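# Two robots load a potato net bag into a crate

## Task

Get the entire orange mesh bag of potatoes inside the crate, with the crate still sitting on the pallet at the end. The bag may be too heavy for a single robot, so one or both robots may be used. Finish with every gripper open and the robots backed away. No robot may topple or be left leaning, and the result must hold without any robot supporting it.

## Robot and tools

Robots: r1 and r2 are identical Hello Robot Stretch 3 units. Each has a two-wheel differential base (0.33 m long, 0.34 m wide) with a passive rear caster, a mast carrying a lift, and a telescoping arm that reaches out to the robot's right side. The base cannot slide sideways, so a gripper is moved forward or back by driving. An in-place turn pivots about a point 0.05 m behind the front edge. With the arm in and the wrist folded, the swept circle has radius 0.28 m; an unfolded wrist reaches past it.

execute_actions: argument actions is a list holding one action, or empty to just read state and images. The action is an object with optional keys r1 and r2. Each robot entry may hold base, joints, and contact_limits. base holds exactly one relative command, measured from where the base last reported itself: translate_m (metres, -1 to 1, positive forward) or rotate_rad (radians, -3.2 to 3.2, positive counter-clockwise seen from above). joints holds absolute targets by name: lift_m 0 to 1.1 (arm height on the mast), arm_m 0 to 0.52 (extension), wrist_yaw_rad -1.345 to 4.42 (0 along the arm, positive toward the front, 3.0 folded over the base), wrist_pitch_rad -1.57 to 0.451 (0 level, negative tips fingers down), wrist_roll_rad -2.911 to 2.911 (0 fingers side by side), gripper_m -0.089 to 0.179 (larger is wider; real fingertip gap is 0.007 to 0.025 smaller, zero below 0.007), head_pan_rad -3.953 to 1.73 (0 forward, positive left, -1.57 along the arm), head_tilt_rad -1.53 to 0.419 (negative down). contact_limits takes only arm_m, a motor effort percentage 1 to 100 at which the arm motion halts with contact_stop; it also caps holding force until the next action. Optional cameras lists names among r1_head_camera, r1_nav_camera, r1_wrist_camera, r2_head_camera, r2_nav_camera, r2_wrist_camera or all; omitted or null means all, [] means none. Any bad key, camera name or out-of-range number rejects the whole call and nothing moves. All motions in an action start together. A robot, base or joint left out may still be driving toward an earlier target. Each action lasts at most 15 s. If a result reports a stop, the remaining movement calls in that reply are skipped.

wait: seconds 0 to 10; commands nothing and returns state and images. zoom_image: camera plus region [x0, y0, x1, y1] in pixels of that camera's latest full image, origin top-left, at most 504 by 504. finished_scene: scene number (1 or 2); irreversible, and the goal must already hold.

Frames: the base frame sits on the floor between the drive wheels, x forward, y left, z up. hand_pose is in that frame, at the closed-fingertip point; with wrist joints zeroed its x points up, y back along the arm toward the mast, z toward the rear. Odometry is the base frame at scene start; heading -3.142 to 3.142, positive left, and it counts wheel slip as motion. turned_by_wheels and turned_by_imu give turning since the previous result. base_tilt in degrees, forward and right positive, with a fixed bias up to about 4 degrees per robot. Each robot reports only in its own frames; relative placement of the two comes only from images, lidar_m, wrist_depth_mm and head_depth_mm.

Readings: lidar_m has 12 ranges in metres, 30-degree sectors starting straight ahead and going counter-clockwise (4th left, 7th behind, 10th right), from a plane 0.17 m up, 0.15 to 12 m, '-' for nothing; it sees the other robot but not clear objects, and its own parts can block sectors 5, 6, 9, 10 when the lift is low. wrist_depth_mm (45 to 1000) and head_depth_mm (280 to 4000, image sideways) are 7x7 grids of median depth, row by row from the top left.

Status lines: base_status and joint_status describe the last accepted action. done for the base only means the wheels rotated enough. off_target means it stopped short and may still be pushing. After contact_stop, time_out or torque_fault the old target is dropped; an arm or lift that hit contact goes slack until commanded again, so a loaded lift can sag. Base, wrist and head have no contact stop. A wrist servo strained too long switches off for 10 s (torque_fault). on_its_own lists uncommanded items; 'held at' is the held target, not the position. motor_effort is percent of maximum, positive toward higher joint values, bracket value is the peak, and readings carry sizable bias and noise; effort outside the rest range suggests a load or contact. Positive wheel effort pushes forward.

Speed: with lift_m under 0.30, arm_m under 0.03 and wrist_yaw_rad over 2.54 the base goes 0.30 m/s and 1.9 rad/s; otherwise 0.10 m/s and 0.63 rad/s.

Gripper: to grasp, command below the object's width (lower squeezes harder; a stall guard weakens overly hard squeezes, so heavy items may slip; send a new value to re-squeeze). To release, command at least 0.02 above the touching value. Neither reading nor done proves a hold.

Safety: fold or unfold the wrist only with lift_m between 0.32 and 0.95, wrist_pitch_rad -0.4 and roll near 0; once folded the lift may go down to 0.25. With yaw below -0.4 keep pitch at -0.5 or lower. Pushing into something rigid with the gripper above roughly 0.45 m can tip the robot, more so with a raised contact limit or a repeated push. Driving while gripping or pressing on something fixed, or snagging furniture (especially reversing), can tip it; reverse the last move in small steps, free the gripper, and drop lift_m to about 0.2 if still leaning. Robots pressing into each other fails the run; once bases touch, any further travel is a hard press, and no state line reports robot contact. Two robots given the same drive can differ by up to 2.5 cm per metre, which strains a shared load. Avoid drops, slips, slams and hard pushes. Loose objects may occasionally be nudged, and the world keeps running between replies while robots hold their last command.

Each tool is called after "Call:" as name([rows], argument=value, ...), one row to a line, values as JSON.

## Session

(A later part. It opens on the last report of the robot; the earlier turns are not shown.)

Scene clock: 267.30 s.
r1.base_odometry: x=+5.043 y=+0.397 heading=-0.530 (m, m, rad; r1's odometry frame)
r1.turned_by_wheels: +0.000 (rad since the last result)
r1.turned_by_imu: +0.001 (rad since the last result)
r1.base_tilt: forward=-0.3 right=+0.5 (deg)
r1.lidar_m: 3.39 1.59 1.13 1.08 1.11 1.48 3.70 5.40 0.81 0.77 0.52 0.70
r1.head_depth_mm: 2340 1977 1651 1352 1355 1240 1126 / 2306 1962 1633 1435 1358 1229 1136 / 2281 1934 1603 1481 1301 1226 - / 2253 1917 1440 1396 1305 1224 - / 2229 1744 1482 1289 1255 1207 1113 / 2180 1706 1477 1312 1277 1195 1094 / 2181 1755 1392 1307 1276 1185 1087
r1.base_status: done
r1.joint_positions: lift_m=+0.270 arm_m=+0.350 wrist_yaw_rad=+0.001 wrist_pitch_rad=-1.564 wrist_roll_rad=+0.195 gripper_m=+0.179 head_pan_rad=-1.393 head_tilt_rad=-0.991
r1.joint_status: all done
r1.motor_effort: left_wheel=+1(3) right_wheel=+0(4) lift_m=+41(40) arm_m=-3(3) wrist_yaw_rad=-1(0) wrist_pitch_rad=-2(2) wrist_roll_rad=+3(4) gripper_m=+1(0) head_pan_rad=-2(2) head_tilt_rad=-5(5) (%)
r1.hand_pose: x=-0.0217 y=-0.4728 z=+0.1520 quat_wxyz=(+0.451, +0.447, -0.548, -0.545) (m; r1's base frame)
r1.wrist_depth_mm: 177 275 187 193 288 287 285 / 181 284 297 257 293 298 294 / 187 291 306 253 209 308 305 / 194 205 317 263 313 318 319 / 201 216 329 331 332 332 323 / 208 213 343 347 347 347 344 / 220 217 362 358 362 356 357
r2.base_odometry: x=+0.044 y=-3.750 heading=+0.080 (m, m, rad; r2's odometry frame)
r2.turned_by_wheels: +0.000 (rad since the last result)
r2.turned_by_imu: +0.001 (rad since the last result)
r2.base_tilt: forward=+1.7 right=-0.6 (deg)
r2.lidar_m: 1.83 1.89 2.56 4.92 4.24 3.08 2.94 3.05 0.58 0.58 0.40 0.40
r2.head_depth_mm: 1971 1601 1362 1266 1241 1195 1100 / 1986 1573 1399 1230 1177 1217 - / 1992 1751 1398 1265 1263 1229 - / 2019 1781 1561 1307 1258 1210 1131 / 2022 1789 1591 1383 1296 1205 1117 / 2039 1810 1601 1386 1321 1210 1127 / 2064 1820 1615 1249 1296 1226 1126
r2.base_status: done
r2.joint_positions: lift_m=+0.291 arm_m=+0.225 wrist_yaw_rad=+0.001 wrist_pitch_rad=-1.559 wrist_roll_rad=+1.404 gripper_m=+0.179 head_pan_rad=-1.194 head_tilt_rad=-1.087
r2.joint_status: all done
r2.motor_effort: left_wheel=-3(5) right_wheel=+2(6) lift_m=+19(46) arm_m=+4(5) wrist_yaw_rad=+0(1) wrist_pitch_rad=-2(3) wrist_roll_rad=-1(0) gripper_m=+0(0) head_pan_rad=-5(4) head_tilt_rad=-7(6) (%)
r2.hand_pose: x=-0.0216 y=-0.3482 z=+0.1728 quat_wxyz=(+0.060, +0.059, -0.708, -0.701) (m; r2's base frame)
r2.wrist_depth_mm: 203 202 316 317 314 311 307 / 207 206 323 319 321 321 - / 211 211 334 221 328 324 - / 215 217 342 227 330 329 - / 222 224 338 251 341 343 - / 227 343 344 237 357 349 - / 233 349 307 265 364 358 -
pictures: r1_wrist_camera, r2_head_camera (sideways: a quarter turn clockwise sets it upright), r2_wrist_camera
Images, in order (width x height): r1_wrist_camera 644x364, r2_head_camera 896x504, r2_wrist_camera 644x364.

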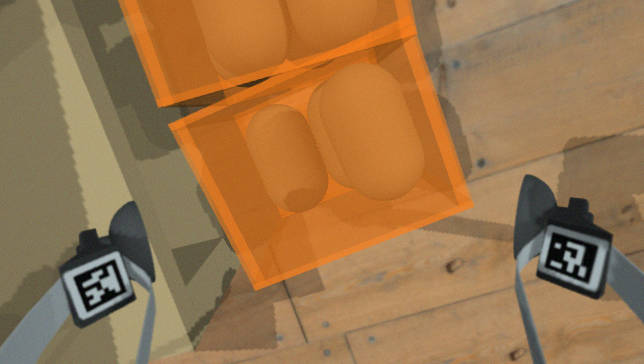

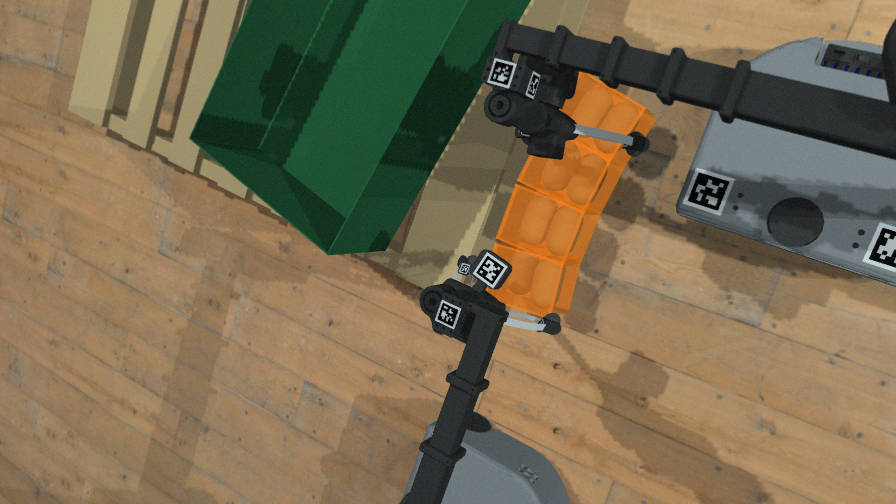

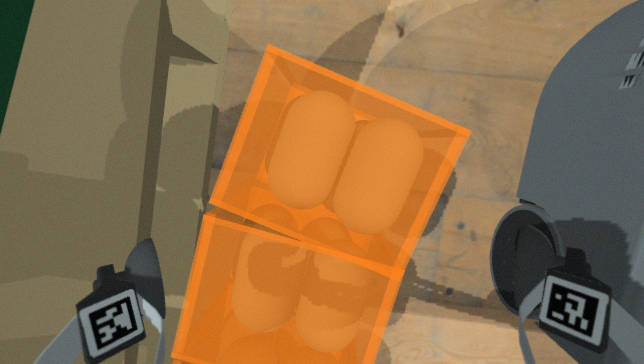

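Call:
execute_actions([
  {"r1":{"joints":{"wrist_roll_rad":-0.2,"lift_m":0.255}},"r2":{"base":{"translate_m":-0.025},"joints":{"arm_m":0.22,"lift_m":0.26,"wrist_roll_rad":1.8}}},
], cameras=["r1_wrist_camera","r2_wrist_camera"])

Scene clock: 272.73 s.
r1.base_odometry: x=+5.043 y=+0.397 heading=-0.530 (m, m, rad; r1's odometry frame)
r1.turned_by_wheels: +0.000 (rad since the last result)
r1.turned_by_imu: +0.001 (rad since the last result)
r1.base_tilt: forward=-0.4 right=+0.2 (deg)
r1.lidar_m: 3.38 1.59 1.13 1.08 1.11 1.48 3.71 5.40 0.84 0.77 0.52 0.70
r1.head_depth_mm: 2332 1978 1452 1370 1362 1237 1124 / 2296 1984 1645 1439 1349 1222 1136 / 2286 1932 1604 1434 1305 1218 - / 2241 1927 1442 1391 1307 1229 - / 2229 1741 1489 1295 1257 1209 1114 / 2185 1697 1479 1315 1277 1192 1094 / 2173 1760 1391 1304 1274 1189 1091
r1.base_status: not commanded
r1.joint_positions: lift_m=+0.255 arm_m=+0.350 wrist_yaw_rad=+0.001 wrist_pitch_rad=-1.564 wrist_roll_rad=-0.195 gripper_m=+0.179 head_pan_rad=-1.393 head_tilt_rad=-0.991
r1.joint_status: all done
r1.motor_effort: left_wheel=+0(0) right_wheel=+0(0) lift_m=+25(38) arm_m=-3(3) wrist_yaw_rad=-1(0) wrist_pitch_rad=-2(2) wrist_roll_rad=-2(2) gripper_m=+1(0) head_pan_rad=-2(3) head_tilt_rad=-5(5) (%)
r1.hand_pose: x=-0.0216 y=-0.4729 z=+0.1376 quat_wxyz=(+0.548, +0.545, -0.450, -0.448) (m; r1's base frame)
r1.wrist_depth_mm: 160 173 271 179 174 274 275 / 166 179 282 282 282 282 283 / 171 186 292 237 185 294 294 / 177 193 303 246 192 306 305 / 185 241 318 316 315 317 313 / 190 332 331 330 330 327 332 / 348 342 342 346 343 346 341
r2.base_odometry: x=+0.019 y=-3.752 heading=+0.080 (m, m, rad; r2's odometry frame)
r2.turned_by_wheels: +0.000 (rad since the last result)
r2.turned_by_imu: +0.000 (rad since the last result)
r2.base_tilt: forward=+1.8 right=-0.7 (deg)
r2.lidar_m: 1.85 1.91 2.59 4.92 4.21 3.05 2.92 3.02 0.57 0.57 0.39 0.39
r2.head_depth_mm: 1960 1608 1358 1262 1247 1189 1109 / 1983 1574 1408 1232 1172 1222 - / 1982 1668 1397 1264 1271 1220 - / 1995 1770 1398 1307 1265 1208 1130 / 2024 1780 1596 1317 1293 1206 1120 / 2046 1782 1600 1415 1322 1209 1124 / 2060 1808 1609 1271 1305 1216 1128
r2.base_status: done
r2.joint_positions: lift_m=+0.261 arm_m=+0.220 wrist_yaw_rad=+0.001 wrist_pitch_rad=-1.559 wrist_roll_rad=+1.796 gripper_m=+0.179 head_pan_rad=-1.194 head_tilt_rad=-1.087
r2.joint_status: all done
r2.motor_effort: left_wheel=-3(9) right_wheel=+3(3) lift_m=+19(19) arm_m=-3(5) wrist_yaw_rad=-1(1) wrist_pitch_rad=-2(2) wrist_roll_rad=+2(3) gripper_m=+0(0) head_pan_rad=-4(4) head_tilt_rad=-5(5) (%)
r2.hand_pose: x=-0.0215 y=-0.3439 z=+0.1428 quat_wxyz=(-0.079, -0.079, -0.706, -0.699) (m; r2's base frame)
r2.wrist_depth_mm: 275 286 291 286 284 283 - / 188 286 295 291 291 290 - / 182 259 304 299 298 297 - / 186 296 305 194 302 302 - / 188 298 314 199 311 309 - / 194 306 316 228 317 317 310 / 197 314 318 210 323 324 324
pictures: r1_wrist_camera, r2_wrist_camera
Images, in order (width x height): r1_wrist_camera 644x364, r2_wrist_camera 644x364.

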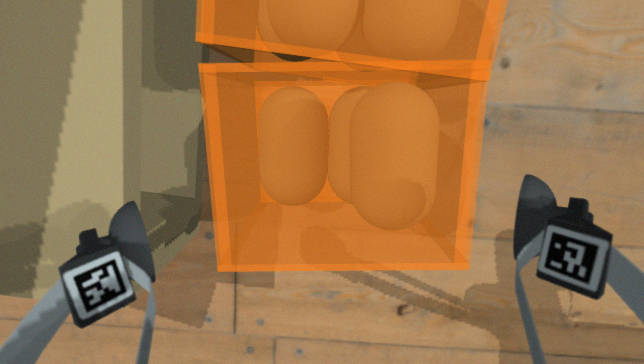

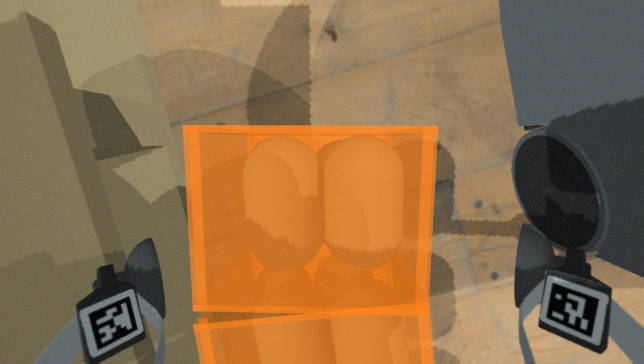

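Call:
execute_actions([
  {"r1":{"base":{"translate_m":-0.004},"joints":{"arm_m":0.362}},"r2":{"joints":{"arm_m":0.234}}},
], cameras=[])

Call:
execute_actions([
  {"r1":{"joints":{"lift_m":0.197}},"r2":{"joints":{"lift_m":0.197}}},
], cameras=["r1_wrist_camera","r2_wrist_camera"])

Scene clock: 277.60 s.
r1.base_odometry: x=+5.039 y=+0.399 heading=-0.530 (m, m, rad; r1's odometry frame)
r1.turned_by_wheels: +0.000 (rad since the last result)
r1.turned_by_imu: +0.001 (rad since the last result)
r1.base_tilt: forward=-0.5 right=+0.2 (deg)
r1.lidar_m: 3.38 1.59 1.13 1.08 1.11 1.48 3.69 5.39 0.84 0.77 0.52 0.70
r1.head_depth_mm: 2340 1986 1657 1366 1366 1235 1126 / 2308 1953 1653 1440 1348 1231 1135 / 2282 1941 1216 1475 1303 1217 - / 2255 1921 1452 1402 1303 1228 - / 2209 1746 1486 1284 1250 1207 1111 / 2204 1693 1472 1313 1277 1194 1098 / 2164 1746 1394 1309 1274 1187 1087
r1.base_status: done
r1.joint_positions: lift_m=+0.255 arm_m=+0.362 wrist_yaw_rad=+0.001 wrist_pitch_rad=-1.564 wrist_roll_rad=-0.196 gripper_m=+0.179 head_pan_rad=-1.393 head_tilt_rad=-0.991
r1.joint_status: all done
r1.motor_effort: left_wheel=+1(2) right_wheel=+0(5) lift_m=+25(25) arm_m=+3(3) wrist_yaw_rad=+0(1) wrist_pitch_rad=-2(2) wrist_roll_rad=-2(3) gripper_m=+0(1) head_pan_rad=-3(2) head_tilt_rad=-5(5) (%)
r1.hand_pose: x=-0.0216 y=-0.4843 z=+0.1376 quat_wxyz=(+0.548, +0.545, -0.450, -0.447) (m; r1's base frame)
r1.wrist_depth_mm: 160 259 269 174 172 274 274 / 165 263 284 285 284 284 282 / 172 272 290 241 190 293 293 / 178 284 302 244 192 304 302 / 184 252 318 317 314 317 317 / 191 325 327 332 332 329 330 / 346 344 346 344 342 343 341
r2.base_odometry: x=+0.019 y=-3.752 heading=+0.080 (m, m, rad; r2's odometry frame)
r2.turned_by_wheels: +0.000 (rad since the last result)
r2.turned_by_imu: +0.000 (rad since the last result)
r2.base_tilt: forward=+1.8 right=-0.7 (deg)
r2.lidar_m: 1.85 1.91 2.59 4.93 4.23 3.03 2.91 3.01 0.57 0.57 0.38 0.38
r2.head_depth_mm: 1970 1613 1358 1270 1255 1184 1103 / 1973 1571 1409 1226 1181 1223 - / 1985 1660 1393 1260 1275 1233 - / 1999 1772 1398 1309 1271 1207 1128 / 2011 1771 1589 1326 1293 1204 1121 / 2050 1799 1603 1443 1316 1214 1123 / 2048 1799 1612 1266 1310 1219 1122
r2.base_status: not commanded
r2.joint_positions: lift_m=+0.261 arm_m=+0.234 wrist_yaw_rad=+0.001 wrist_pitch_rad=-1.559 wrist_roll_rad=+1.796 gripper_m=+0.179 head_pan_rad=-1.194 head_tilt_rad=-1.087
r2.joint_status: all done
r2.motor_effort: left_wheel=-4(4) right_wheel=+2(3) lift_m=+19(19) arm_m=+5(6) wrist_yaw_rad=+0(1) wrist_pitch_rad=-2(2) wrist_roll_rad=+2(2) gripper_m=+0(0) head_pan_rad=-3(4) head_tilt_rad=-6(6) (%)
r2.hand_pose: x=-0.0215 y=-0.3571 z=+0.1428 quat_wxyz=(-0.079, -0.079, -0.706, -0.699) (m; r2's base frame)
r2.wrist_depth_mm: 181 278 292 287 287 282 - / 177 282 298 294 291 291 - / 182 236 304 298 297 293 - / 185 292 310 194 193 303 - / 190 206 313 198 203 309 - / 193 305 313 226 319 315 314 / 199 201 315 211 210 325 326
pictures: none
No camera images: the call's "cameras" was empty. Leave "cameras" out to get every camera's image.

Scene clock: 279.00 s.
r1.base_odometry: x=+5.039 y=+0.399 heading=-0.530 (m, m, rad; r1's odometry frame)
r1.turned_by_wheels: +0.000 (rad since the last result)
r1.turned_by_imu: +0.000 (rad since the last result)
r1.base_tilt: forward=-0.5 right=+0.2 (deg)
r1.lidar_m: 3.39 1.59 1.13 1.08 1.11 1.48 3.73 5.43 0.84 0.78 0.52 0.70
r1.head_depth_mm: 2343 1982 1670 1376 1365 1232 1129 / 2307 1964 1645 1434 1350 1229 1139 / 2261 1923 1609 1416 1299 1228 - / 2261 1922 1456 1405 1300 1230 - / 2209 1741 1482 1288 1249 1208 1110 / 2186 1701 1479 1313 1270 1193 1096 / 2168 1747 1390 1308 1271 1187 1089
r1.base_status: not commanded
r1.joint_positions: lift_m=+0.197 arm_m=+0.362 wrist_yaw_rad=+0.001 wrist_pitch_rad=-1.564 wrist_roll_rad=-0.196 gripper_m=+0.179 head_pan_rad=-1.393 head_tilt_rad=-0.991
r1.joint_status: all done
r1.motor_effort: left_wheel=+1(1) right_wheel=+0(0) lift_m=+21(23) arm_m=+3(3) wrist_yaw_rad=+0(1) wrist_pitch_rad=-2(3) wrist_roll_rad=-3(2) gripper_m=+1(1) head_pan_rad=-3(3) head_tilt_rad=-5(5) (%)
r1.hand_pose: x=-0.0216 y=-0.4842 z=+0.0798 quat_wxyz=(+0.548, +0.545, -0.450, -0.448) (m; r1's base frame)
r1.wrist_depth_mm: 205 207 180 125 122 218 220 / 210 214 228 229 187 228 229 / 218 221 233 186 130 236 235 / 225 229 241 187 130 243 245 / 209 242 254 198 136 254 252 / - 263 266 266 147 264 268 / 160 278 277 279 276 277 276
r2.base_odometry: x=+0.019 y=-3.752 heading=+0.080 (m, m, rad; r2's odometry frame)
r2.turned_by_wheels: +0.000 (rad since the last result)
r2.turned_by_imu: +0.000 (rad since the last result)
r2.base_tilt: forward=+1.8 right=-0.8 (deg)
r2.lidar_m: 1.85 1.91 2.59 4.93 4.22 3.04 2.92 3.01 0.57 0.57 0.40 0.84
r2.head_depth_mm: 1962 1610 1355 1265 1250 1187 1103 / 1986 1571 1409 1235 1174 1223 - / 1990 1658 1385 1273 1272 1227 - / 2016 1785 1398 1303 1269 1205 1125 / 2039 1773 1583 1414 1297 1207 1117 / 2016 1783 1612 1443 1325 1215 1124 / 2065 1805 1619 1289 1305 1216 1125
r2.base_status: not commanded
r2.joint_positions: lift_m=+0.198 arm_m=+0.234 wrist_yaw_rad=+0.001 wrist_pitch_rad=-1.558 wrist_roll_rad=+1.796 gripper_m=+0.179 head_pan_rad=-1.194 head_tilt_rad=-1.087
r2.joint_status: all done
r2.motor_effort: left_wheel=-3(4) right_wheel=+3(3) lift_m=+16(19) arm_m=+5(4) wrist_yaw_rad=+0(1) wrist_pitch_rad=-2(2) wrist_roll_rad=+2(2) gripper_m=-1(0) head_pan_rad=-3(4) head_tilt_rad=-6(6) (%)
r2.hand_pose: x=-0.0215 y=-0.3574 z=+0.0799 quat_wxyz=(-0.079, -0.079, -0.707, -0.699) (m; r2's base frame)
r2.wrist_depth_mm: 215 230 230 228 224 224 222 / 201 235 233 231 232 228 227 / 170 230 239 235 232 232 233 / 231 232 243 133 127 238 238 / 237 235 247 135 130 245 242 / 240 240 255 140 135 251 248 / - 248 259 168 160 257 257
pictures: r1_wrist_camera, r2_wrist_camera
Images, in order (width x height): r1_wrist_camera 644x364, r2_wrist_camera 644x364.

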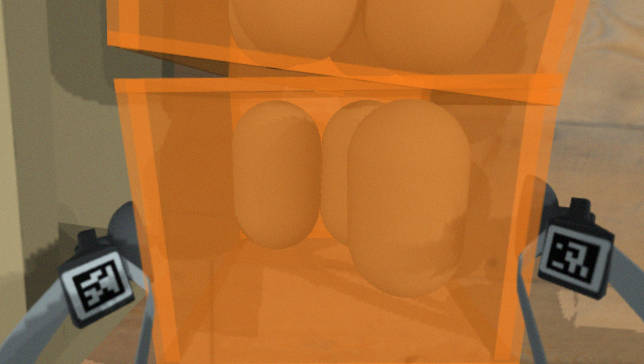

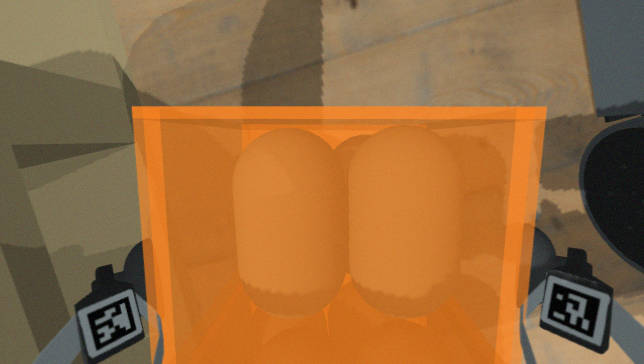

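Call:
execute_actions([
  {"r1":{"joints":{"gripper_m":0.088}},"r2":{"joints":{"gripper_m":0.088}}},
], cameras=[])

Call:
execute_actions([
  {"r1":{"joints":{"lift_m":0.28}},"r2":{"joints":{"lift_m":0.28}}},
], cameras=["r1_wrist_camera","r2_wrist_camera","r1_head_camera"])

Scene clock: 283.93 s.
r1.base_odometry: x=+5.039 y=+0.399 heading=-0.530 (m, m, rad; r1's odometry frame)
r1.turned_by_wheels: +0.000 (rad since the last result)
r1.turned_by_imu: +0.001 (rad since the last result)
r1.base_tilt: forward=-0.4 right=+0.1 (deg)
r1.lidar_m: 3.39 1.59 1.13 1.08 1.11 1.48 3.71 5.39 0.84 0.78 0.52 0.70
r1.head_depth_mm: 2346 1979 1669 1371 1360 1240 1127 / 2340 1956 1652 1441 1350 1232 1137 / 2286 1933 1601 1409 1297 1236 - / 2254 1917 1452 1407 1303 1230 - / 2219 1742 1480 1293 1256 1204 1113 / 2196 1705 1476 1319 1274 1194 1098 / 2180 1755 1391 1308 1274 1186 1089
r1.base_status: not commanded
r1.joint_positions: lift_m=+0.198 arm_m=+0.362 wrist_yaw_rad=+0.001 wrist_pitch_rad=-1.572 wrist_roll_rad=-0.196 gripper_m=+0.089 head_pan_rad=-1.393 head_tilt_rad=-0.991
r1.joint_status: all done
r1.motor_effort: left_wheel=-1(2) right_wheel=+5(7) lift_m=+19(21) arm_m=+3(3) wrist_yaw_rad=+0(0) wrist_pitch_rad=+1(2) wrist_roll_rad=-2(3) gripper_m=-23(100) head_pan_rad=-3(3) head_tilt_rad=-5(6) (%)
r1.hand_pose: x=-0.0216 y=-0.4824 z=+0.0800 quat_wxyz=(+0.546, +0.547, -0.448, -0.449) (m; r1's base frame)
r1.wrist_depth_mm: 207 207 221 127 124 221 222 / 213 214 231 230 199 229 229 / 221 223 235 186 131 238 237 / 183 232 245 189 132 245 245 / 170 236 258 202 137 257 255 / 146 - 269 271 263 269 268 / - 281 280 280 280 280 278
r2.base_odometry: x=+0.019 y=-3.752 heading=+0.080 (m, m, rad; r2's odometry frame)
r2.turned_by_wheels: +0.000 (rad since the last result)
r2.turned_by_imu: +0.000 (rad since the last result)
r2.base_tilt: forward=+1.7 right=-0.7 (deg)
r2.lidar_m: 1.85 1.91 2.59 4.92 4.23 3.05 2.92 3.03 0.57 0.57 0.41 0.85
r2.head_depth_mm: 1964 1610 1358 1273 1246 1191 1097 / 1982 1585 1408 1224 1187 1222 - / 1999 1656 1391 1273 1273 1224 - / 2019 1778 1404 1310 1271 1207 1125 / 2037 1781 1586 1423 1299 1205 1116 / 2032 1800 1605 1450 1320 1216 1119 / 2051 1825 1613 1290 1310 1224 1120
r2.base_status: not commanded
r2.joint_positions: lift_m=+0.198 arm_m=+0.234 wrist_yaw_rad=+0.001 wrist_pitch_rad=-1.566 wrist_roll_rad=+1.798 gripper_m=+0.089 head_pan_rad=-1.194 head_tilt_rad=-1.087
r2.joint_status: all done
r2.motor_effort: left_wheel=-3(4) right_wheel=+3(4) lift_m=+17(16) arm_m=+3(4) wrist_yaw_rad=+1(0) wrist_pitch_rad=+0(2) wrist_roll_rad=+2(2) gripper_m=-28(99) head_pan_rad=-3(3) head_tilt_rad=-6(6) (%)
r2.hand_pose: x=-0.0215 y=-0.3556 z=+0.0800 quat_wxyz=(-0.080, -0.080, -0.704, -0.701) (m; r2's base frame)
r2.wrist_depth_mm: 216 231 230 228 227 224 223 / 202 233 235 233 232 231 229 / 172 231 240 237 233 234 232 / 231 231 242 134 129 239 240 / 237 238 250 136 132 245 247 / 238 - 257 142 136 254 249 / 141 252 260 175 164 259 254
pictures: none
No camera images: the call's "cameras" was empty. Leave "cameras" out to get every camera's image.

Scene clock: 285.53 s.
r1.base_odometry: x=+5.039 y=+0.399 heading=-0.530 (m, m, rad; r1's odometry frame)
r1.turned_by_wheels: +0.000 (rad since the last result)
r1.turned_by_imu: +0.000 (rad since the last result)
r1.base_tilt: forward=-0.6 right=+0.4 (deg)
r1.lidar_m: 3.39 1.59 1.13 1.08 1.11 1.48 3.73 5.39 0.84 0.46 0.52 0.70
r1.head_depth_mm: 2331 1985 1441 1360 1366 1239 1131 / 2295 1956 1644 1439 1344 1230 1136 / 2267 1930 1230 1343 1311 1224 - / 2272 1927 1444 1383 1312 1228 - / 2215 1740 1473 1292 1252 1204 1116 / 2201 1702 1475 1316 1271 1196 1090 / 2161 1746 1385 1307 1274 1187 1086
r1.base_status: not commanded
r1.joint_positions: lift_m=+0.279 arm_m=+0.362 wrist_yaw_rad=-0.001 wrist_pitch_rad=-1.529 wrist_roll_rad=-0.195 gripper_m=+0.092 head_pan_rad=-1.393 head_tilt_rad=-0.991
r1.joint_status: all done
r1.motor_effort: left_wheel=+0(1) right_wheel=+1(6) lift_m=+50(53) arm_m=+1(2) wrist_yaw_rad=+1(2) wrist_pitch_rad=-16(19) wrist_roll_rad=-3(3) gripper_m=-20(23) head_pan_rad=-3(3) head_tilt_rad=-5(5) (%)
r1.hand_pose: x=-0.0216 y=-0.4936 z=+0.1610 quat_wxyz=(+0.557, +0.534, -0.458, -0.440) (m; r1's base frame)
r1.wrist_depth_mm: 183 186 281 141 138 298 299 / 188 191 295 196 153 310 309 / 195 197 310 314 145 315 316 / 201 204 310 196 139 326 327 / 208 207 309 200 142 342 342 / 216 - 351 349 151 350 350 / 361 362 362 361 360 357 362
r2.base_odometry: x=+0.019 y=-3.752 heading=+0.080 (m, m, rad; r2's odometry frame)
r2.turned_by_wheels: +0.000 (rad since the last result)
r2.turned_by_imu: +0.001 (rad since the last result)
r2.base_tilt: forward=+1.8 right=-0.7 (deg)
r2.lidar_m: 1.85 1.92 2.59 4.91 4.21 3.03 2.92 3.01 0.31 0.29 0.33 0.85
r2.head_depth_mm: 1963 1605 1361 1276 1248 1187 1099 / 1957 1583 1412 1231 1250 1220 - / 2009 1667 1397 1257 1249 1226 - / 2009 1763 1397 1314 1263 1208 1124 / 2040 1790 1594 1077 1297 1213 1119 / 2016 1799 1599 1412 1323 1214 1125 / 2044 1797 1595 1271 1313 1218 1129
r2.base_status: not commanded
r2.joint_positions: lift_m=+0.279 arm_m=+0.234 wrist_yaw_rad=+0.001 wrist_pitch_rad=-1.550 wrist_roll_rad=+1.795 gripper_m=+0.096 head_pan_rad=-1.194 head_tilt_rad=-1.087
r2.joint_status: all done
r2.on_its_own: gripper_m is held at +0.094, not at your +0.088, by its stall guard, which is not easing now
r2.motor_effort: left_wheel=+0(4) right_wheel=-4(4) lift_m=+66(67) arm_m=+3(4) wrist_yaw_rad=-1(0) wrist_pitch_rad=-5(6) wrist_roll_rad=+3(3) gripper_m=-23(28) head_pan_rad=-4(4) head_tilt_rad=-5(6) (%)
r2.hand_pose: x=-0.0215 y=-0.3598 z=+0.1609 quat_wxyz=(-0.079, -0.078, -0.710, -0.696) (m; r2's base frame)
r2.wrist_depth_mm: 191 292 307 305 301 298 - / 195 298 313 307 307 305 - / 201 226 318 196 190 311 - / 205 211 314 135 130 319 - / 210 211 320 137 135 329 323 / 216 212 327 146 143 332 328 / 221 219 338 177 167 345 339
pictures: r1_head_camera (sideways: a quarter turn clockwise sets it upright), r1_wrist_camera, r2_wrist_camera
Images, in order (width x height): r1_head_camera 896x504, r1_wrist_camera 644x364, r2_wrist_camera 644x364.

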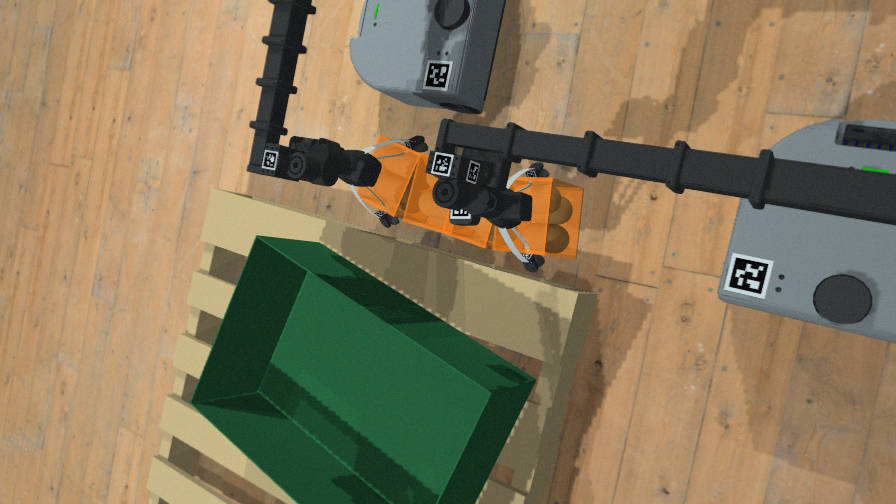

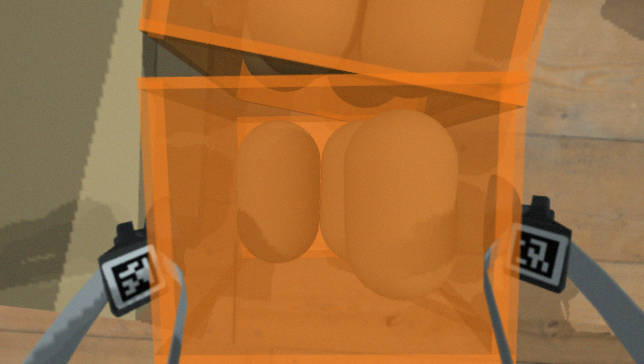

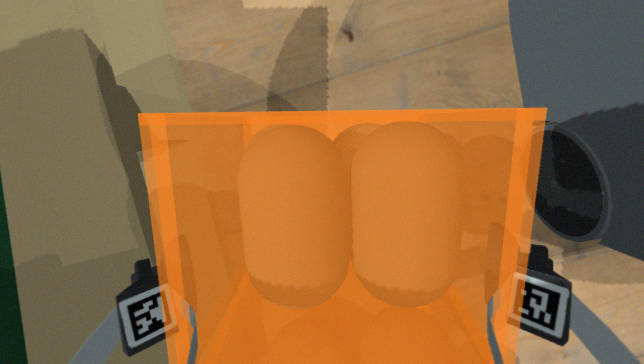

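Call:
execute_actions([
  {"r1":{"joints":{"lift_m":0.59}},"r2":{"joints":{"lift_m":0.59}}},
], cameras=["r1_wrist_camera","r2_wrist_camera","r2_head_camera"])

Call:
execute_actions([
  {"r1":{"base":{"translate_m":0.1}},"r2":{"joints":{"arm_m":0.334}}},
], cameras=["r1_wrist_camera","r2_wrist_camera","r1_head_camera"])

Scene clock: 293.97 s.
r1.base_odometry: x=+5.039 y=+0.399 heading=-0.530 (m, m, rad; r1's odometry frame)
r1.turned_by_wheels: +0.000 (rad since the last result)
r1.turned_by_imu: +0.001 (rad since the last result)
r1.base_tilt: forward=-0.5 right=+0.3 (deg)
r1.lidar_m: 3.38 1.59 1.13 1.08 1.11 1.48 3.72 5.40 0.84 0.78 0.52 0.70
r1.head_depth_mm: 2329 1990 1719 1356 1366 1241 1126 / 2297 883 - 1520 1367 - - / 2263 1927 1649 962 1342 1235 - / 2241 1922 1446 1376 1331 1231 - / 2213 1749 1478 1292 1253 1210 1113 / 2192 1702 1485 1316 1274 1191 1098 / 2171 1737 1394 1305 1268 1189 1090
r1.base_status: not commanded
r1.joint_positions: lift_m=+0.589 arm_m=+0.362 wrist_yaw_rad=-0.001 wrist_pitch_rad=-1.529 wrist_roll_rad=-0.195 gripper_m=+0.092 head_pan_rad=-1.393 head_tilt_rad=-0.991
r1.joint_status: all done
r1.motor_effort: left_wheel=+0(0) right_wheel=+1(1) lift_m=+50(51) arm_m=+1(1) wrist_yaw_rad=+1(2) wrist_pitch_rad=-16(16) wrist_roll_rad=-3(3) gripper_m=-19(19) head_pan_rad=-3(3) head_tilt_rad=-5(4) (%)
r1.hand_pose: x=-0.0216 y=-0.4936 z=+0.4710 quat_wxyz=(+0.557, +0.534, -0.458, -0.440) (m; r1's base frame)
r1.wrist_depth_mm: 325 412 470 141 137 558 528 / 343 450 491 196 152 611 600 / 357 499 503 622 145 628 631 / 395 526 516 195 140 649 651 / 680 662 662 201 142 663 671 / 675 - 696 691 151 676 684 / 700 716 718 - 734 714 715
r2.base_odometry: x=+0.019 y=-3.752 heading=+0.080 (m, m, rad; r2's odometry frame)
r2.turned_by_wheels: +0.000 (rad since the last result)
r2.turned_by_imu: +0.001 (rad since the last result)
r2.base_tilt: forward=+1.8 right=-0.6 (deg)
r2.lidar_m: 1.85 1.91 2.59 4.91 4.23 3.04 2.91 3.02 0.57 0.57 0.66 0.85
r2.head_depth_mm: 1957 1603 1375 - 1255 - - / 1985 1572 1406 1237 1251 1215 - / 1996 1666 1389 1168 1271 1229 - / 2002 1774 1381 902 1307 1204 1127 / 2007 1777 733 941 1312 1209 1120 / 2051 1790 589 1437 1312 1214 1122 / 2042 1803 1539 1294 1308 1213 1133
r2.base_status: not commanded
r2.joint_positions: lift_m=+0.589 arm_m=+0.234 wrist_yaw_rad=+0.001 wrist_pitch_rad=-1.550 wrist_roll_rad=+1.795 gripper_m=+0.096 head_pan_rad=-1.194 head_tilt_rad=-1.087
r2.joint_status: all done
r2.on_its_own: gripper_m is held at +0.094, not at your +0.088, by its stall guard, which is not easing now
r2.motor_effort: left_wheel=+1(1) right_wheel=-4(4) lift_m=+65(67) arm_m=+3(3) wrist_yaw_rad=-1(0) wrist_pitch_rad=-5(5) wrist_roll_rad=+3(3) gripper_m=-22(22) head_pan_rad=-5(4) head_tilt_rad=-5(7) (%)
r2.hand_pose: x=-0.0215 y=-0.3598 z=+0.4709 quat_wxyz=(-0.079, -0.078, -0.710, -0.696) (m; r2's base frame)
r2.wrist_depth_mm: 356 487 597 602 591 - - / 518 376 509 621 610 - - / 521 407 515 198 138 - - / 535 402 472 135 130 636 639 / 543 409 500 139 135 625 642 / 557 551 538 147 142 680 655 / 570 438 563 177 166 685 678
pictures: r1_wrist_camera, r2_head_camera (sideways: a quarter turn clockwise sets it upright), r2_wrist_camera
Images, in order (width x height): r1_wrist_camera 644x364, r2_head_camera 896x504, r2_wrist_camera 644x364.

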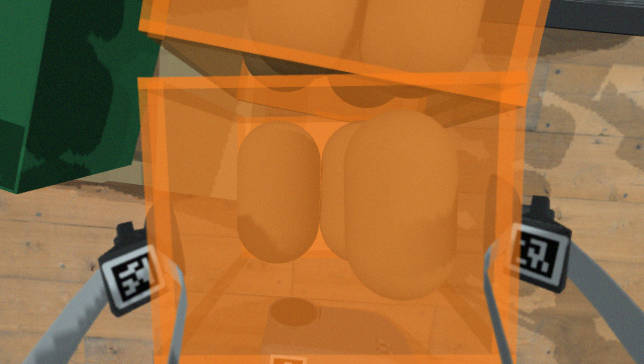

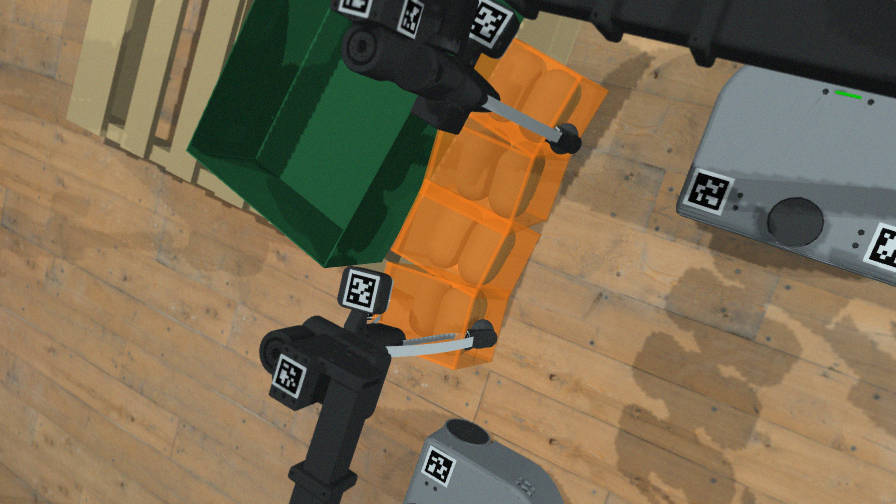

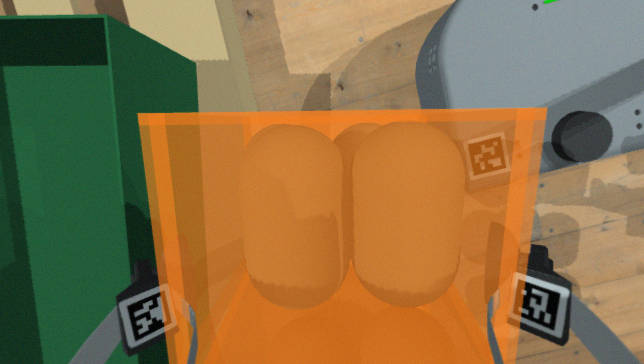

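Scene clock: 296.03 s.
r1.base_odometry: x=+5.125 y=+0.349 heading=-0.530 (m, m, rad; r1's odometry frame)
r1.turned_by_wheels: +0.000 (rad since the last result)
r1.turned_by_imu: -0.001 (rad since the last result)
r1.base_tilt: forward=-0.4 right=+0.3 (deg)
r1.lidar_m: 3.28 1.60 1.13 1.08 1.11 1.48 3.75 5.40 0.89 0.57 0.47 0.74
r1.head_depth_mm: 2327 1971 1725 1361 1374 1235 1130 / 2286 881 - 1521 1370 - - / 2295 1931 1356 959 1346 1235 - / 2257 1920 1455 1292 1261 1231 - / 2234 1741 1487 1327 1262 1209 1112 / 2207 1739 1421 1319 1281 1190 1094 / 2166 1747 1500 1265 1276 1184 1088
r1.base_status: done
r1.joint_positions: lift_m=+0.589 arm_m=+0.362 wrist_yaw_rad=-0.002 wrist_pitch_rad=-1.532 wrist_roll_rad=-0.193 gripper_m=+0.092 head_pan_rad=-1.393 head_tilt_rad=-0.991
r1.joint_status: not commanded
r1.motor_effort: left_wheel=+0(3) right_wheel=+0(7) lift_m=+50(50) arm_m=+1(1) wrist_yaw_rad=+2(3) wrist_pitch_rad=-15(16) wrist_roll_rad=-4(4) gripper_m=-19(20) head_pan_rad=-3(1) head_tilt_rad=-5(6) (%)
r1.hand_pose: x=-0.0216 y=-0.4928 z=+0.4711 quat_wxyz=(+0.556, +0.535, -0.458, -0.442) (m; r1's base frame)
r1.wrist_depth_mm: 466 466 350 141 138 581 540 / 485 474 433 193 153 610 608 / 458 418 495 496 146 627 628 / 383 388 518 195 140 642 643 / 672 664 662 199 142 667 667 / 695 - 694 690 150 686 686 / 708 704 728 - 721 712 713
r2.base_odometry: x=+0.019 y=-3.752 heading=+0.080 (m, m, rad; r2's odometry frame)
r2.turned_by_wheels: +0.000 (rad since the last result)
r2.turned_by_imu: +0.000 (rad since the last result)
r2.base_tilt: forward=+1.8 right=-0.8 (deg)
r2.lidar_m: 1.85 1.91 2.60 4.92 4.19 3.03 2.92 3.01 0.57 0.57 0.66 0.90
r2.head_depth_mm: 1954 1618 - 1095 1239 - - / 1971 1575 1404 901 1277 1212 - / 1998 1668 1389 1121 1300 1224 - / 2001 1754 1206 1272 1307 1205 1130 / 2015 666 828 1401 1322 1213 1117 / 2021 1786 1566 1418 1325 1209 1124 / 2053 1798 1620 1308 1325 1221 1127
r2.base_status: not commanded
r2.joint_positions: lift_m=+0.589 arm_m=+0.334 wrist_yaw_rad=+0.001 wrist_pitch_rad=-1.549 wrist_roll_rad=+1.795 gripper_m=+0.096 head_pan_rad=-1.194 head_tilt_rad=-1.087
r2.joint_status: all done
r2.on_its_own: gripper_m is held at +0.094, not at your +0.088, by its stall guard, which is not easing now
r2.motor_effort: left_wheel=+0(1) right_wheel=-4(5) lift_m=+64(65) arm_m=+4(6) wrist_yaw_rad=-1(1) wrist_pitch_rad=-5(5) wrist_roll_rad=+3(3) gripper_m=-22(22) head_pan_rad=-4(3) head_tilt_rad=-6(6) (%)
r2.hand_pose: x=-0.0215 y=-0.4597 z=+0.4709 quat_wxyz=(-0.079, -0.078, -0.710, -0.695) (m; r2's base frame)
r2.wrist_depth_mm: 400 391 442 596 598 - - / 506 499 492 614 615 - - / 522 511 423 197 143 - - / 522 525 327 134 129 635 636 / 544 529 326 138 135 671 651 / 568 557 364 147 143 674 653 / 575 576 509 177 166 689 676
pictures: r1_head_camera (sideways: a quarter turn clockwise sets it upright), r1_wrist_camera, r2_wrist_camera
Images, in order (width x height): r1_head_camera 896x504, r1_wrist_camera 644x364, r2_wrist_camera 644x364.

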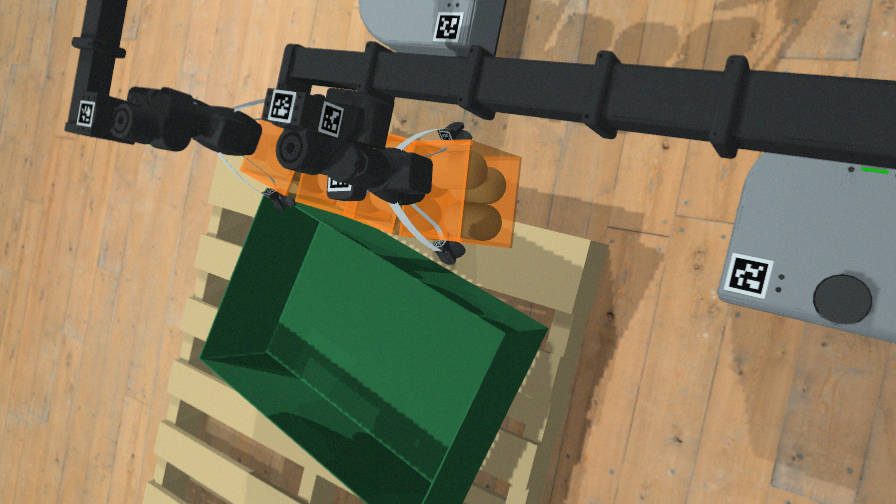

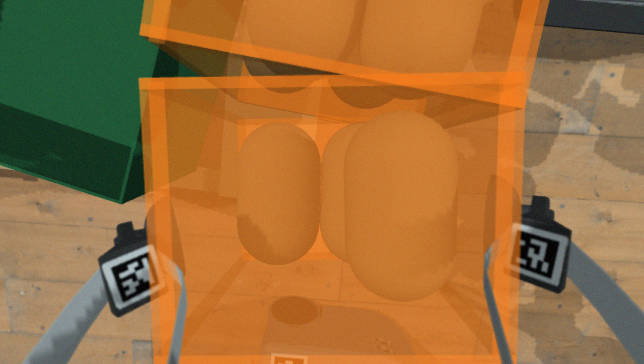

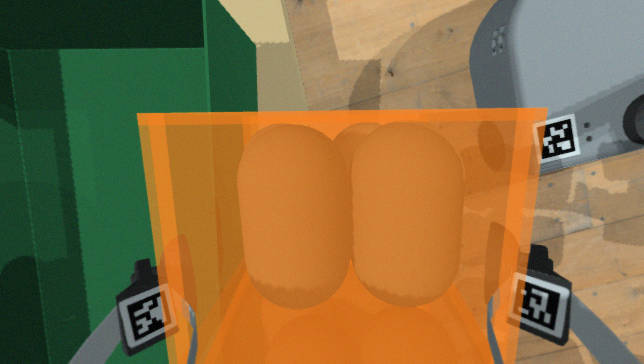

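Call:
execute_actions([
  {"r1":{"base":{"translate_m":0.13},"joints":{"wrist_roll_rad":-0.08}},"r2":{"joints":{"arm_m":0.43}}},
], cameras=[])

Call:
execute_actions([
  {"r1":{"base":{"translate_m":0.13},"joints":{"wrist_roll_rad":0.05}},"r2":{"joints":{"arm_m":0.518}}},
], cameras=[])

Call:
execute_actions([
  {"r1":{"joints":{"arm_m":0.43}},"r2":{"base":{"translate_m":-0.06}}},
], cameras=["r1_wrist_camera","r2_wrist_camera","r1_head_camera","r2_head_camera"])

Scene clock: 304.97 s.
r1.base_odometry: x=+5.237 y=+0.283 heading=-0.530 (m, m, rad; r1's odometry frame)
r1.turned_by_wheels: +0.000 (rad since the last result)
r1.turned_by_imu: -0.001 (rad since the last result)
r1.base_tilt: forward=-0.5 right=+0.3 (deg)
r1.lidar_m: 3.17 1.60 1.14 1.09 1.12 1.49 3.70 5.42 0.96 0.44 0.48 3.34
r1.head_depth_mm: 2336 1940 1718 1516 1361 1232 1131 / 2290 875 - 1503 1368 - - / 2274 1935 1458 960 1264 1233 - / 2245 1925 1474 1330 1242 1225 - / 2220 1761 1442 1325 1271 1206 1115 / 2196 1782 1477 1295 1276 1197 1098 / 2172 1744 1522 1283 1276 1185 1086
r1.base_status: done
r1.joint_positions: lift_m=+0.589 arm_m=+0.362 wrist_yaw_rad=-0.003 wrist_pitch_rad=-1.531 wrist_roll_rad=-0.070 gripper_m=+0.092 head_pan_rad=-1.393 head_tilt_rad=-0.991
r1.joint_status: all done
r1.motor_effort: left_wheel=+0(3) right_wheel=+4(6) lift_m=+50(50) arm_m=+1(1) wrist_yaw_rad=+3(4) wrist_pitch_rad=-15(15) wrist_roll_rad=-6(6) gripper_m=-20(20) head_pan_rad=-3(3) head_tilt_rad=-6(5) (%)
r1.hand_pose: x=-0.0216 y=-0.4930 z=+0.4711 quat_wxyz=(+0.527, +0.506, -0.492, -0.474) (m; r1's base frame)
r1.wrist_depth_mm: 470 474 468 142 140 582 584 / 483 482 480 193 152 603 600 / 494 504 503 307 148 621 617 / 403 397 361 196 142 637 643 / 672 662 658 199 142 657 657 / 698 - 703 699 148 684 683 / 711 722 710 - 729 717 708
r2.base_odometry: x=+0.019 y=-3.752 heading=+0.080 (m, m, rad; r2's odometry frame)
r2.turned_by_wheels: +0.000 (rad since the last result)
r2.turned_by_imu: +0.001 (rad since the last result)
r2.base_tilt: forward=+1.8 right=-0.6 (deg)
r2.lidar_m: 1.85 1.91 2.59 4.92 4.20 3.03 2.91 3.00 0.57 0.57 0.66 0.97
r2.head_depth_mm: 1982 1619 1345 1126 1248 - - / 1987 1571 1396 1219 1279 1216 - / 1993 1620 1261 1269 1300 1228 - / 2009 822 1036 1335 1314 1213 1130 / 2020 759 1593 1423 1317 1209 1113 / 2024 1737 1599 1420 1311 1217 1125 / 2038 1743 1379 1332 1327 1216 1134
r2.base_status: not commanded
r2.joint_positions: lift_m=+0.589 arm_m=+0.430 wrist_yaw_rad=+0.000 wrist_pitch_rad=-1.544 wrist_roll_rad=+1.797 gripper_m=+0.096 head_pan_rad=-1.194 head_tilt_rad=-1.087
r2.joint_status: all done
r2.on_its_own: gripper_m is held at +0.094, not at your +0.088, by its stall guard, which is not easing now
r2.motor_effort: left_wheel=+2(2) right_wheel=-6(7) lift_m=+65(65) arm_m=+4(4) wrist_yaw_rad=+1(1) wrist_pitch_rad=-7(7) wrist_roll_rad=+2(4) gripper_m=-22(23) head_pan_rad=-5(4) head_tilt_rad=-5(6) (%)
r2.hand_pose: x=-0.0215 y=-0.5571 z=+0.4708 quat_wxyz=(-0.080, -0.079, -0.712, -0.693) (m; r2's base frame)
r2.wrist_depth_mm: 438 465 475 470 582 599 - / 473 497 500 496 614 600 - / 474 514 511 330 197 609 - / 475 516 517 137 132 629 641 / 474 546 533 139 135 659 636 / 477 555 542 147 142 664 660 / 470 567 569 177 172 667 656
pictures: none
No camera images: the call's "cameras" was empty. Leave "cameras" out to get every camera's image.

Scene clock: 307.33 s.
r1.base_odometry: x=+5.350 y=+0.217 heading=-0.530 (m, m, rad; r1's odometry frame)
r1.turned_by_wheels: +0.000 (rad since the last result)
r1.turned_by_imu: -0.001 (rad since the last result)
r1.base_tilt: forward=-0.4 right=+0.1 (deg)
r1.lidar_m: 3.02 1.62 1.15 1.09 1.12 1.49 3.72 1.05 1.05 0.45 0.51 3.19
r1.head_depth_mm: 2336 1856 1727 1528 1366 1235 1132 / 2288 1906 - 1314 1252 - - / 2276 1940 1463 957 1237 1233 - / 2234 1924 1456 1313 1228 1227 - / 2232 1779 1497 1303 1268 1206 1115 / 2199 1757 1535 1314 1281 1199 1099 / 2174 1735 1522 1353 1283 1184 1084
r1.base_status: done
r1.joint_positions: lift_m=+0.589 arm_m=+0.362 wrist_yaw_rad=-0.003 wrist_pitch_rad=-1.523 wrist_roll_rad=+0.060 gripper_m=+0.092 head_pan_rad=-1.393 head_tilt_rad=-0.991
r1.joint_status: all done
r1.motor_effort: left_wheel=-2(4) right_wheel=+8(9) lift_m=+50(50) arm_m=+1(1) wrist_yaw_rad=+3(4) wrist_pitch_rad=-18(18) wrist_roll_rad=-6(5) gripper_m=-20(20) head_pan_rad=-3(3) head_tilt_rad=-5(5) (%)
r1.hand_pose: x=-0.0216 y=-0.4950 z=+0.4710 quat_wxyz=(+0.495, +0.472, -0.527, -0.503) (m; r1's base frame)
r1.wrist_depth_mm: 376 480 469 142 139 583 574 / 381 483 485 193 153 588 587 / 387 496 499 498 145 624 623 / 396 426 325 195 141 630 643 / 564 540 533 199 142 665 667 / 703 - 687 694 148 687 678 / 715 720 704 714 - 714 706
r2.base_odometry: x=+0.019 y=-3.752 heading=+0.080 (m, m, rad; r2's odometry frame)
r2.turned_by_wheels: +0.000 (rad since the last result)
r2.turned_by_imu: +0.000 (rad since the last result)
r2.base_tilt: forward=+1.8 right=-0.7 (deg)
r2.lidar_m: 1.85 1.91 2.59 4.93 4.22 3.05 2.92 3.02 0.57 0.57 0.66 1.06
r2.head_depth_mm: 1952 1619 949 1217 1248 - - / 1976 1573 1029 1238 1273 1209 - / 1997 1408 1078 1271 1298 1228 - / 774 1690 1306 1330 1303 1211 1131 / 1926 1761 1599 1429 1312 1208 1121 / 1916 1796 1428 1437 1320 1213 1125 / 1935 1797 1412 1433 1327 1220 1124
r2.base_status: not commanded
r2.joint_positions: lift_m=+0.589 arm_m=+0.518 wrist_yaw_rad=-0.007 wrist_pitch_rad=-1.532 wrist_roll_rad=+1.810 gripper_m=+0.096 head_pan_rad=-1.194 head_tilt_rad=-1.087
r2.joint_status: all done
r2.on_its_own: gripper_m is held at +0.094, not at your +0.088, by its stall guard, which is not easing now
r2.motor_effort: left_wheel=+4(5) right_wheel=-8(8) lift_m=+66(64) arm_m=+3(5) wrist_yaw_rad=+6(5) wrist_pitch_rad=-11(11) wrist_roll_rad=-4(4) gripper_m=-22(23) head_pan_rad=-4(4) head_tilt_rad=-6(5) (%)
r2.hand_pose: x=-0.0214 y=-0.6483 z=+0.4706 quat_wxyz=(-0.088, -0.086, -0.715, -0.688) (m; r2's base frame)
r2.wrist_depth_mm: 376 472 489 474 477 586 594 / 382 501 490 492 491 586 595 / 374 508 502 494 344 602 609 / 380 523 526 137 133 637 612 / 381 536 536 139 136 635 626 / 401 473 548 147 141 661 651 / 401 555 566 176 207 688 660
pictures: none
No camera images: the call's "cameras" was empty. Leave "cameras" out to get every camera's image.

Scene clock: 309.00 s.
r1.base_odometry: x=+5.350 y=+0.217 heading=-0.530 (m, m, rad; r1's odometry frame)
r1.turned_by_wheels: +0.000 (rad since the last result)
r1.turned_by_imu: +0.000 (rad since the last result)
r1.base_tilt: forward=-0.4 right=+0.3 (deg)
r1.lidar_m: 3.03 1.62 1.15 1.09 1.12 1.50 3.72 5.45 1.09 0.45 0.51 3.19
r1.head_depth_mm: 2219 1903 1717 1518 1364 1239 1133 / 2304 1947 - 1338 1233 - - / 2273 1939 1474 1044 1233 1230 - / 2242 1913 1458 1313 1218 1230 - / 2234 1798 1481 1300 1268 1211 1112 / 2201 1769 1533 1312 1272 1193 1098 / 2178 1736 1519 1344 1277 1189 1082
r1.base_status: not commanded
r1.joint_positions: lift_m=+0.589 arm_m=+0.430 wrist_yaw_rad=-0.005 wrist_pitch_rad=-1.536 wrist_roll_rad=+0.065 gripper_m=+0.092 head_pan_rad=-1.393 head_tilt_rad=-0.991
r1.joint_status: all done
r1.motor_effort: left_wheel=-2(2) right_wheel=+8(8) lift_m=+50(50) arm_m=+2(5) wrist_yaw_rad=+5(5) wrist_pitch_rad=-13(19) wrist_roll_rad=-8(8) gripper_m=-20(20) head_pan_rad=-3(3) head_tilt_rad=-5(5) (%)
r1.hand_pose: x=-0.0216 y=-0.5595 z=+0.4711 quat_wxyz=(+0.491, +0.474, -0.526, -0.508) (m; r1's base frame)
r1.wrist_depth_mm: 357 459 459 142 140 574 582 / 362 478 491 168 153 589 596 / 372 499 495 488 148 610 635 / 374 506 518 196 141 631 641 / 369 414 348 199 142 655 665 / 700 - 693 687 149 692 671 / 717 721 710 717 695 711 720
r2.base_odometry: x=-0.041 y=-3.756 heading=+0.080 (m, m, rad; r2's odometry frame)
r2.turned_by_wheels: +0.000 (rad since the last result)
r2.turned_by_imu: +0.001 (rad since the last result)
r2.base_tilt: forward=+1.8 right=-0.7 (deg)
r2.lidar_m: 1.91 1.97 2.68 4.92 4.11 2.97 2.85 2.95 0.56 0.55 0.64 1.10
r2.head_depth_mm: 1943 1626 946 1243 1252 - - / 1964 1578 1025 1226 1283 1214 - / 1955 1389 1090 1256 1298 1231 - / 777 1698 1266 1322 1301 1208 1128 / 1899 1793 1602 1404 1308 1214 1125 / 1894 1785 1470 1448 1321 1213 1121 / 1938 1818 1404 1425 1319 1223 1129
r2.base_status: done
r2.joint_positions: lift_m=+0.589 arm_m=+0.518 wrist_yaw_rad=-0.007 wrist_pitch_rad=-1.533 wrist_roll_rad=+1.810 gripper_m=+0.096 head_pan_rad=-1.194 head_tilt_rad=-1.087
r2.joint_status: not commanded
r2.on_its_own: gripper_m is held at +0.094, not at your +0.088, by its stall guard, which is not easing now
r2.motor_effort: left_wheel=+2(8) right_wheel=-2(14) lift_m=+65(65) arm_m=+3(3) wrist_yaw_rad=+5(6) wrist_pitch_rad=-10(11) wrist_roll_rad=-4(4) gripper_m=-23(22) head_pan_rad=-4(4) head_tilt_rad=-6(6) (%)
r2.hand_pose: x=-0.0214 y=-0.6481 z=+0.4706 quat_wxyz=(-0.088, -0.086, -0.715, -0.688) (m; r2's base frame)
r2.wrist_depth_mm: 341 353 362 370 411 585 572 / 357 487 497 493 484 599 588 / 370 511 509 205 195 613 614 / 372 505 520 136 132 640 621 / 379 498 540 140 135 635 642 / 397 445 549 147 142 642 648 / 582 553 556 175 180 670 676
pictures: r1_head_camera (sideways: a quarter turn clockwise sets it upright), r1_wrist_camera, r2_head_camera (sideways: a quarter turn clockwise sets it upright), r2_wrist_camera
Images, in order (width x height): r1_head_camera 896x504, r1_wrist_camera 644x364, r2_head_camera 896x504, r2_wrist_camera 644x364.

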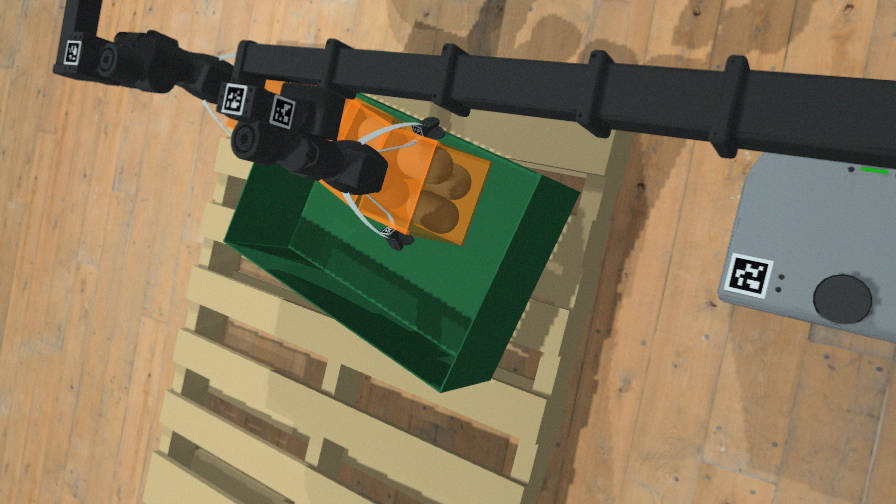

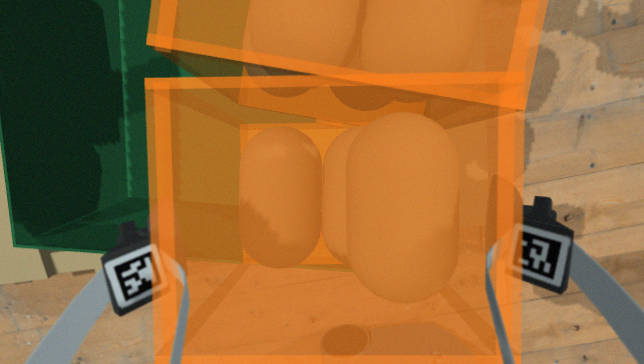

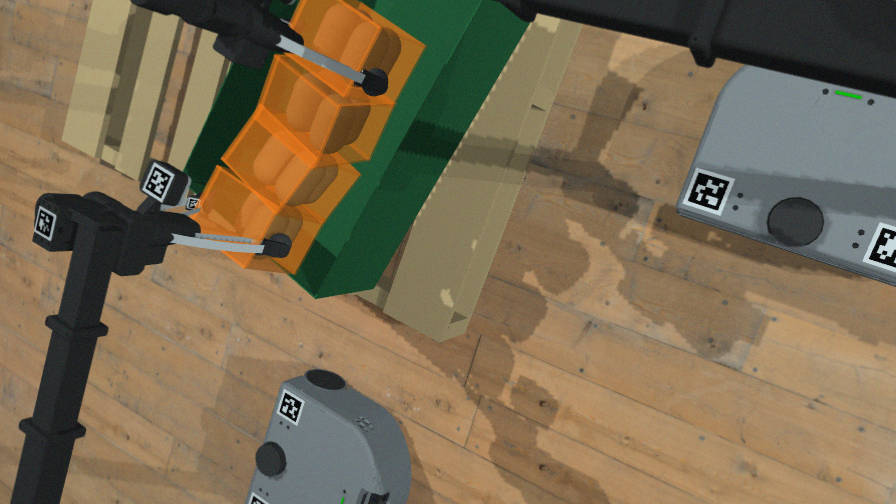

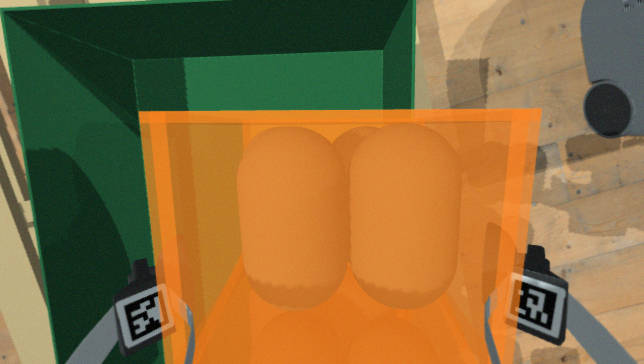

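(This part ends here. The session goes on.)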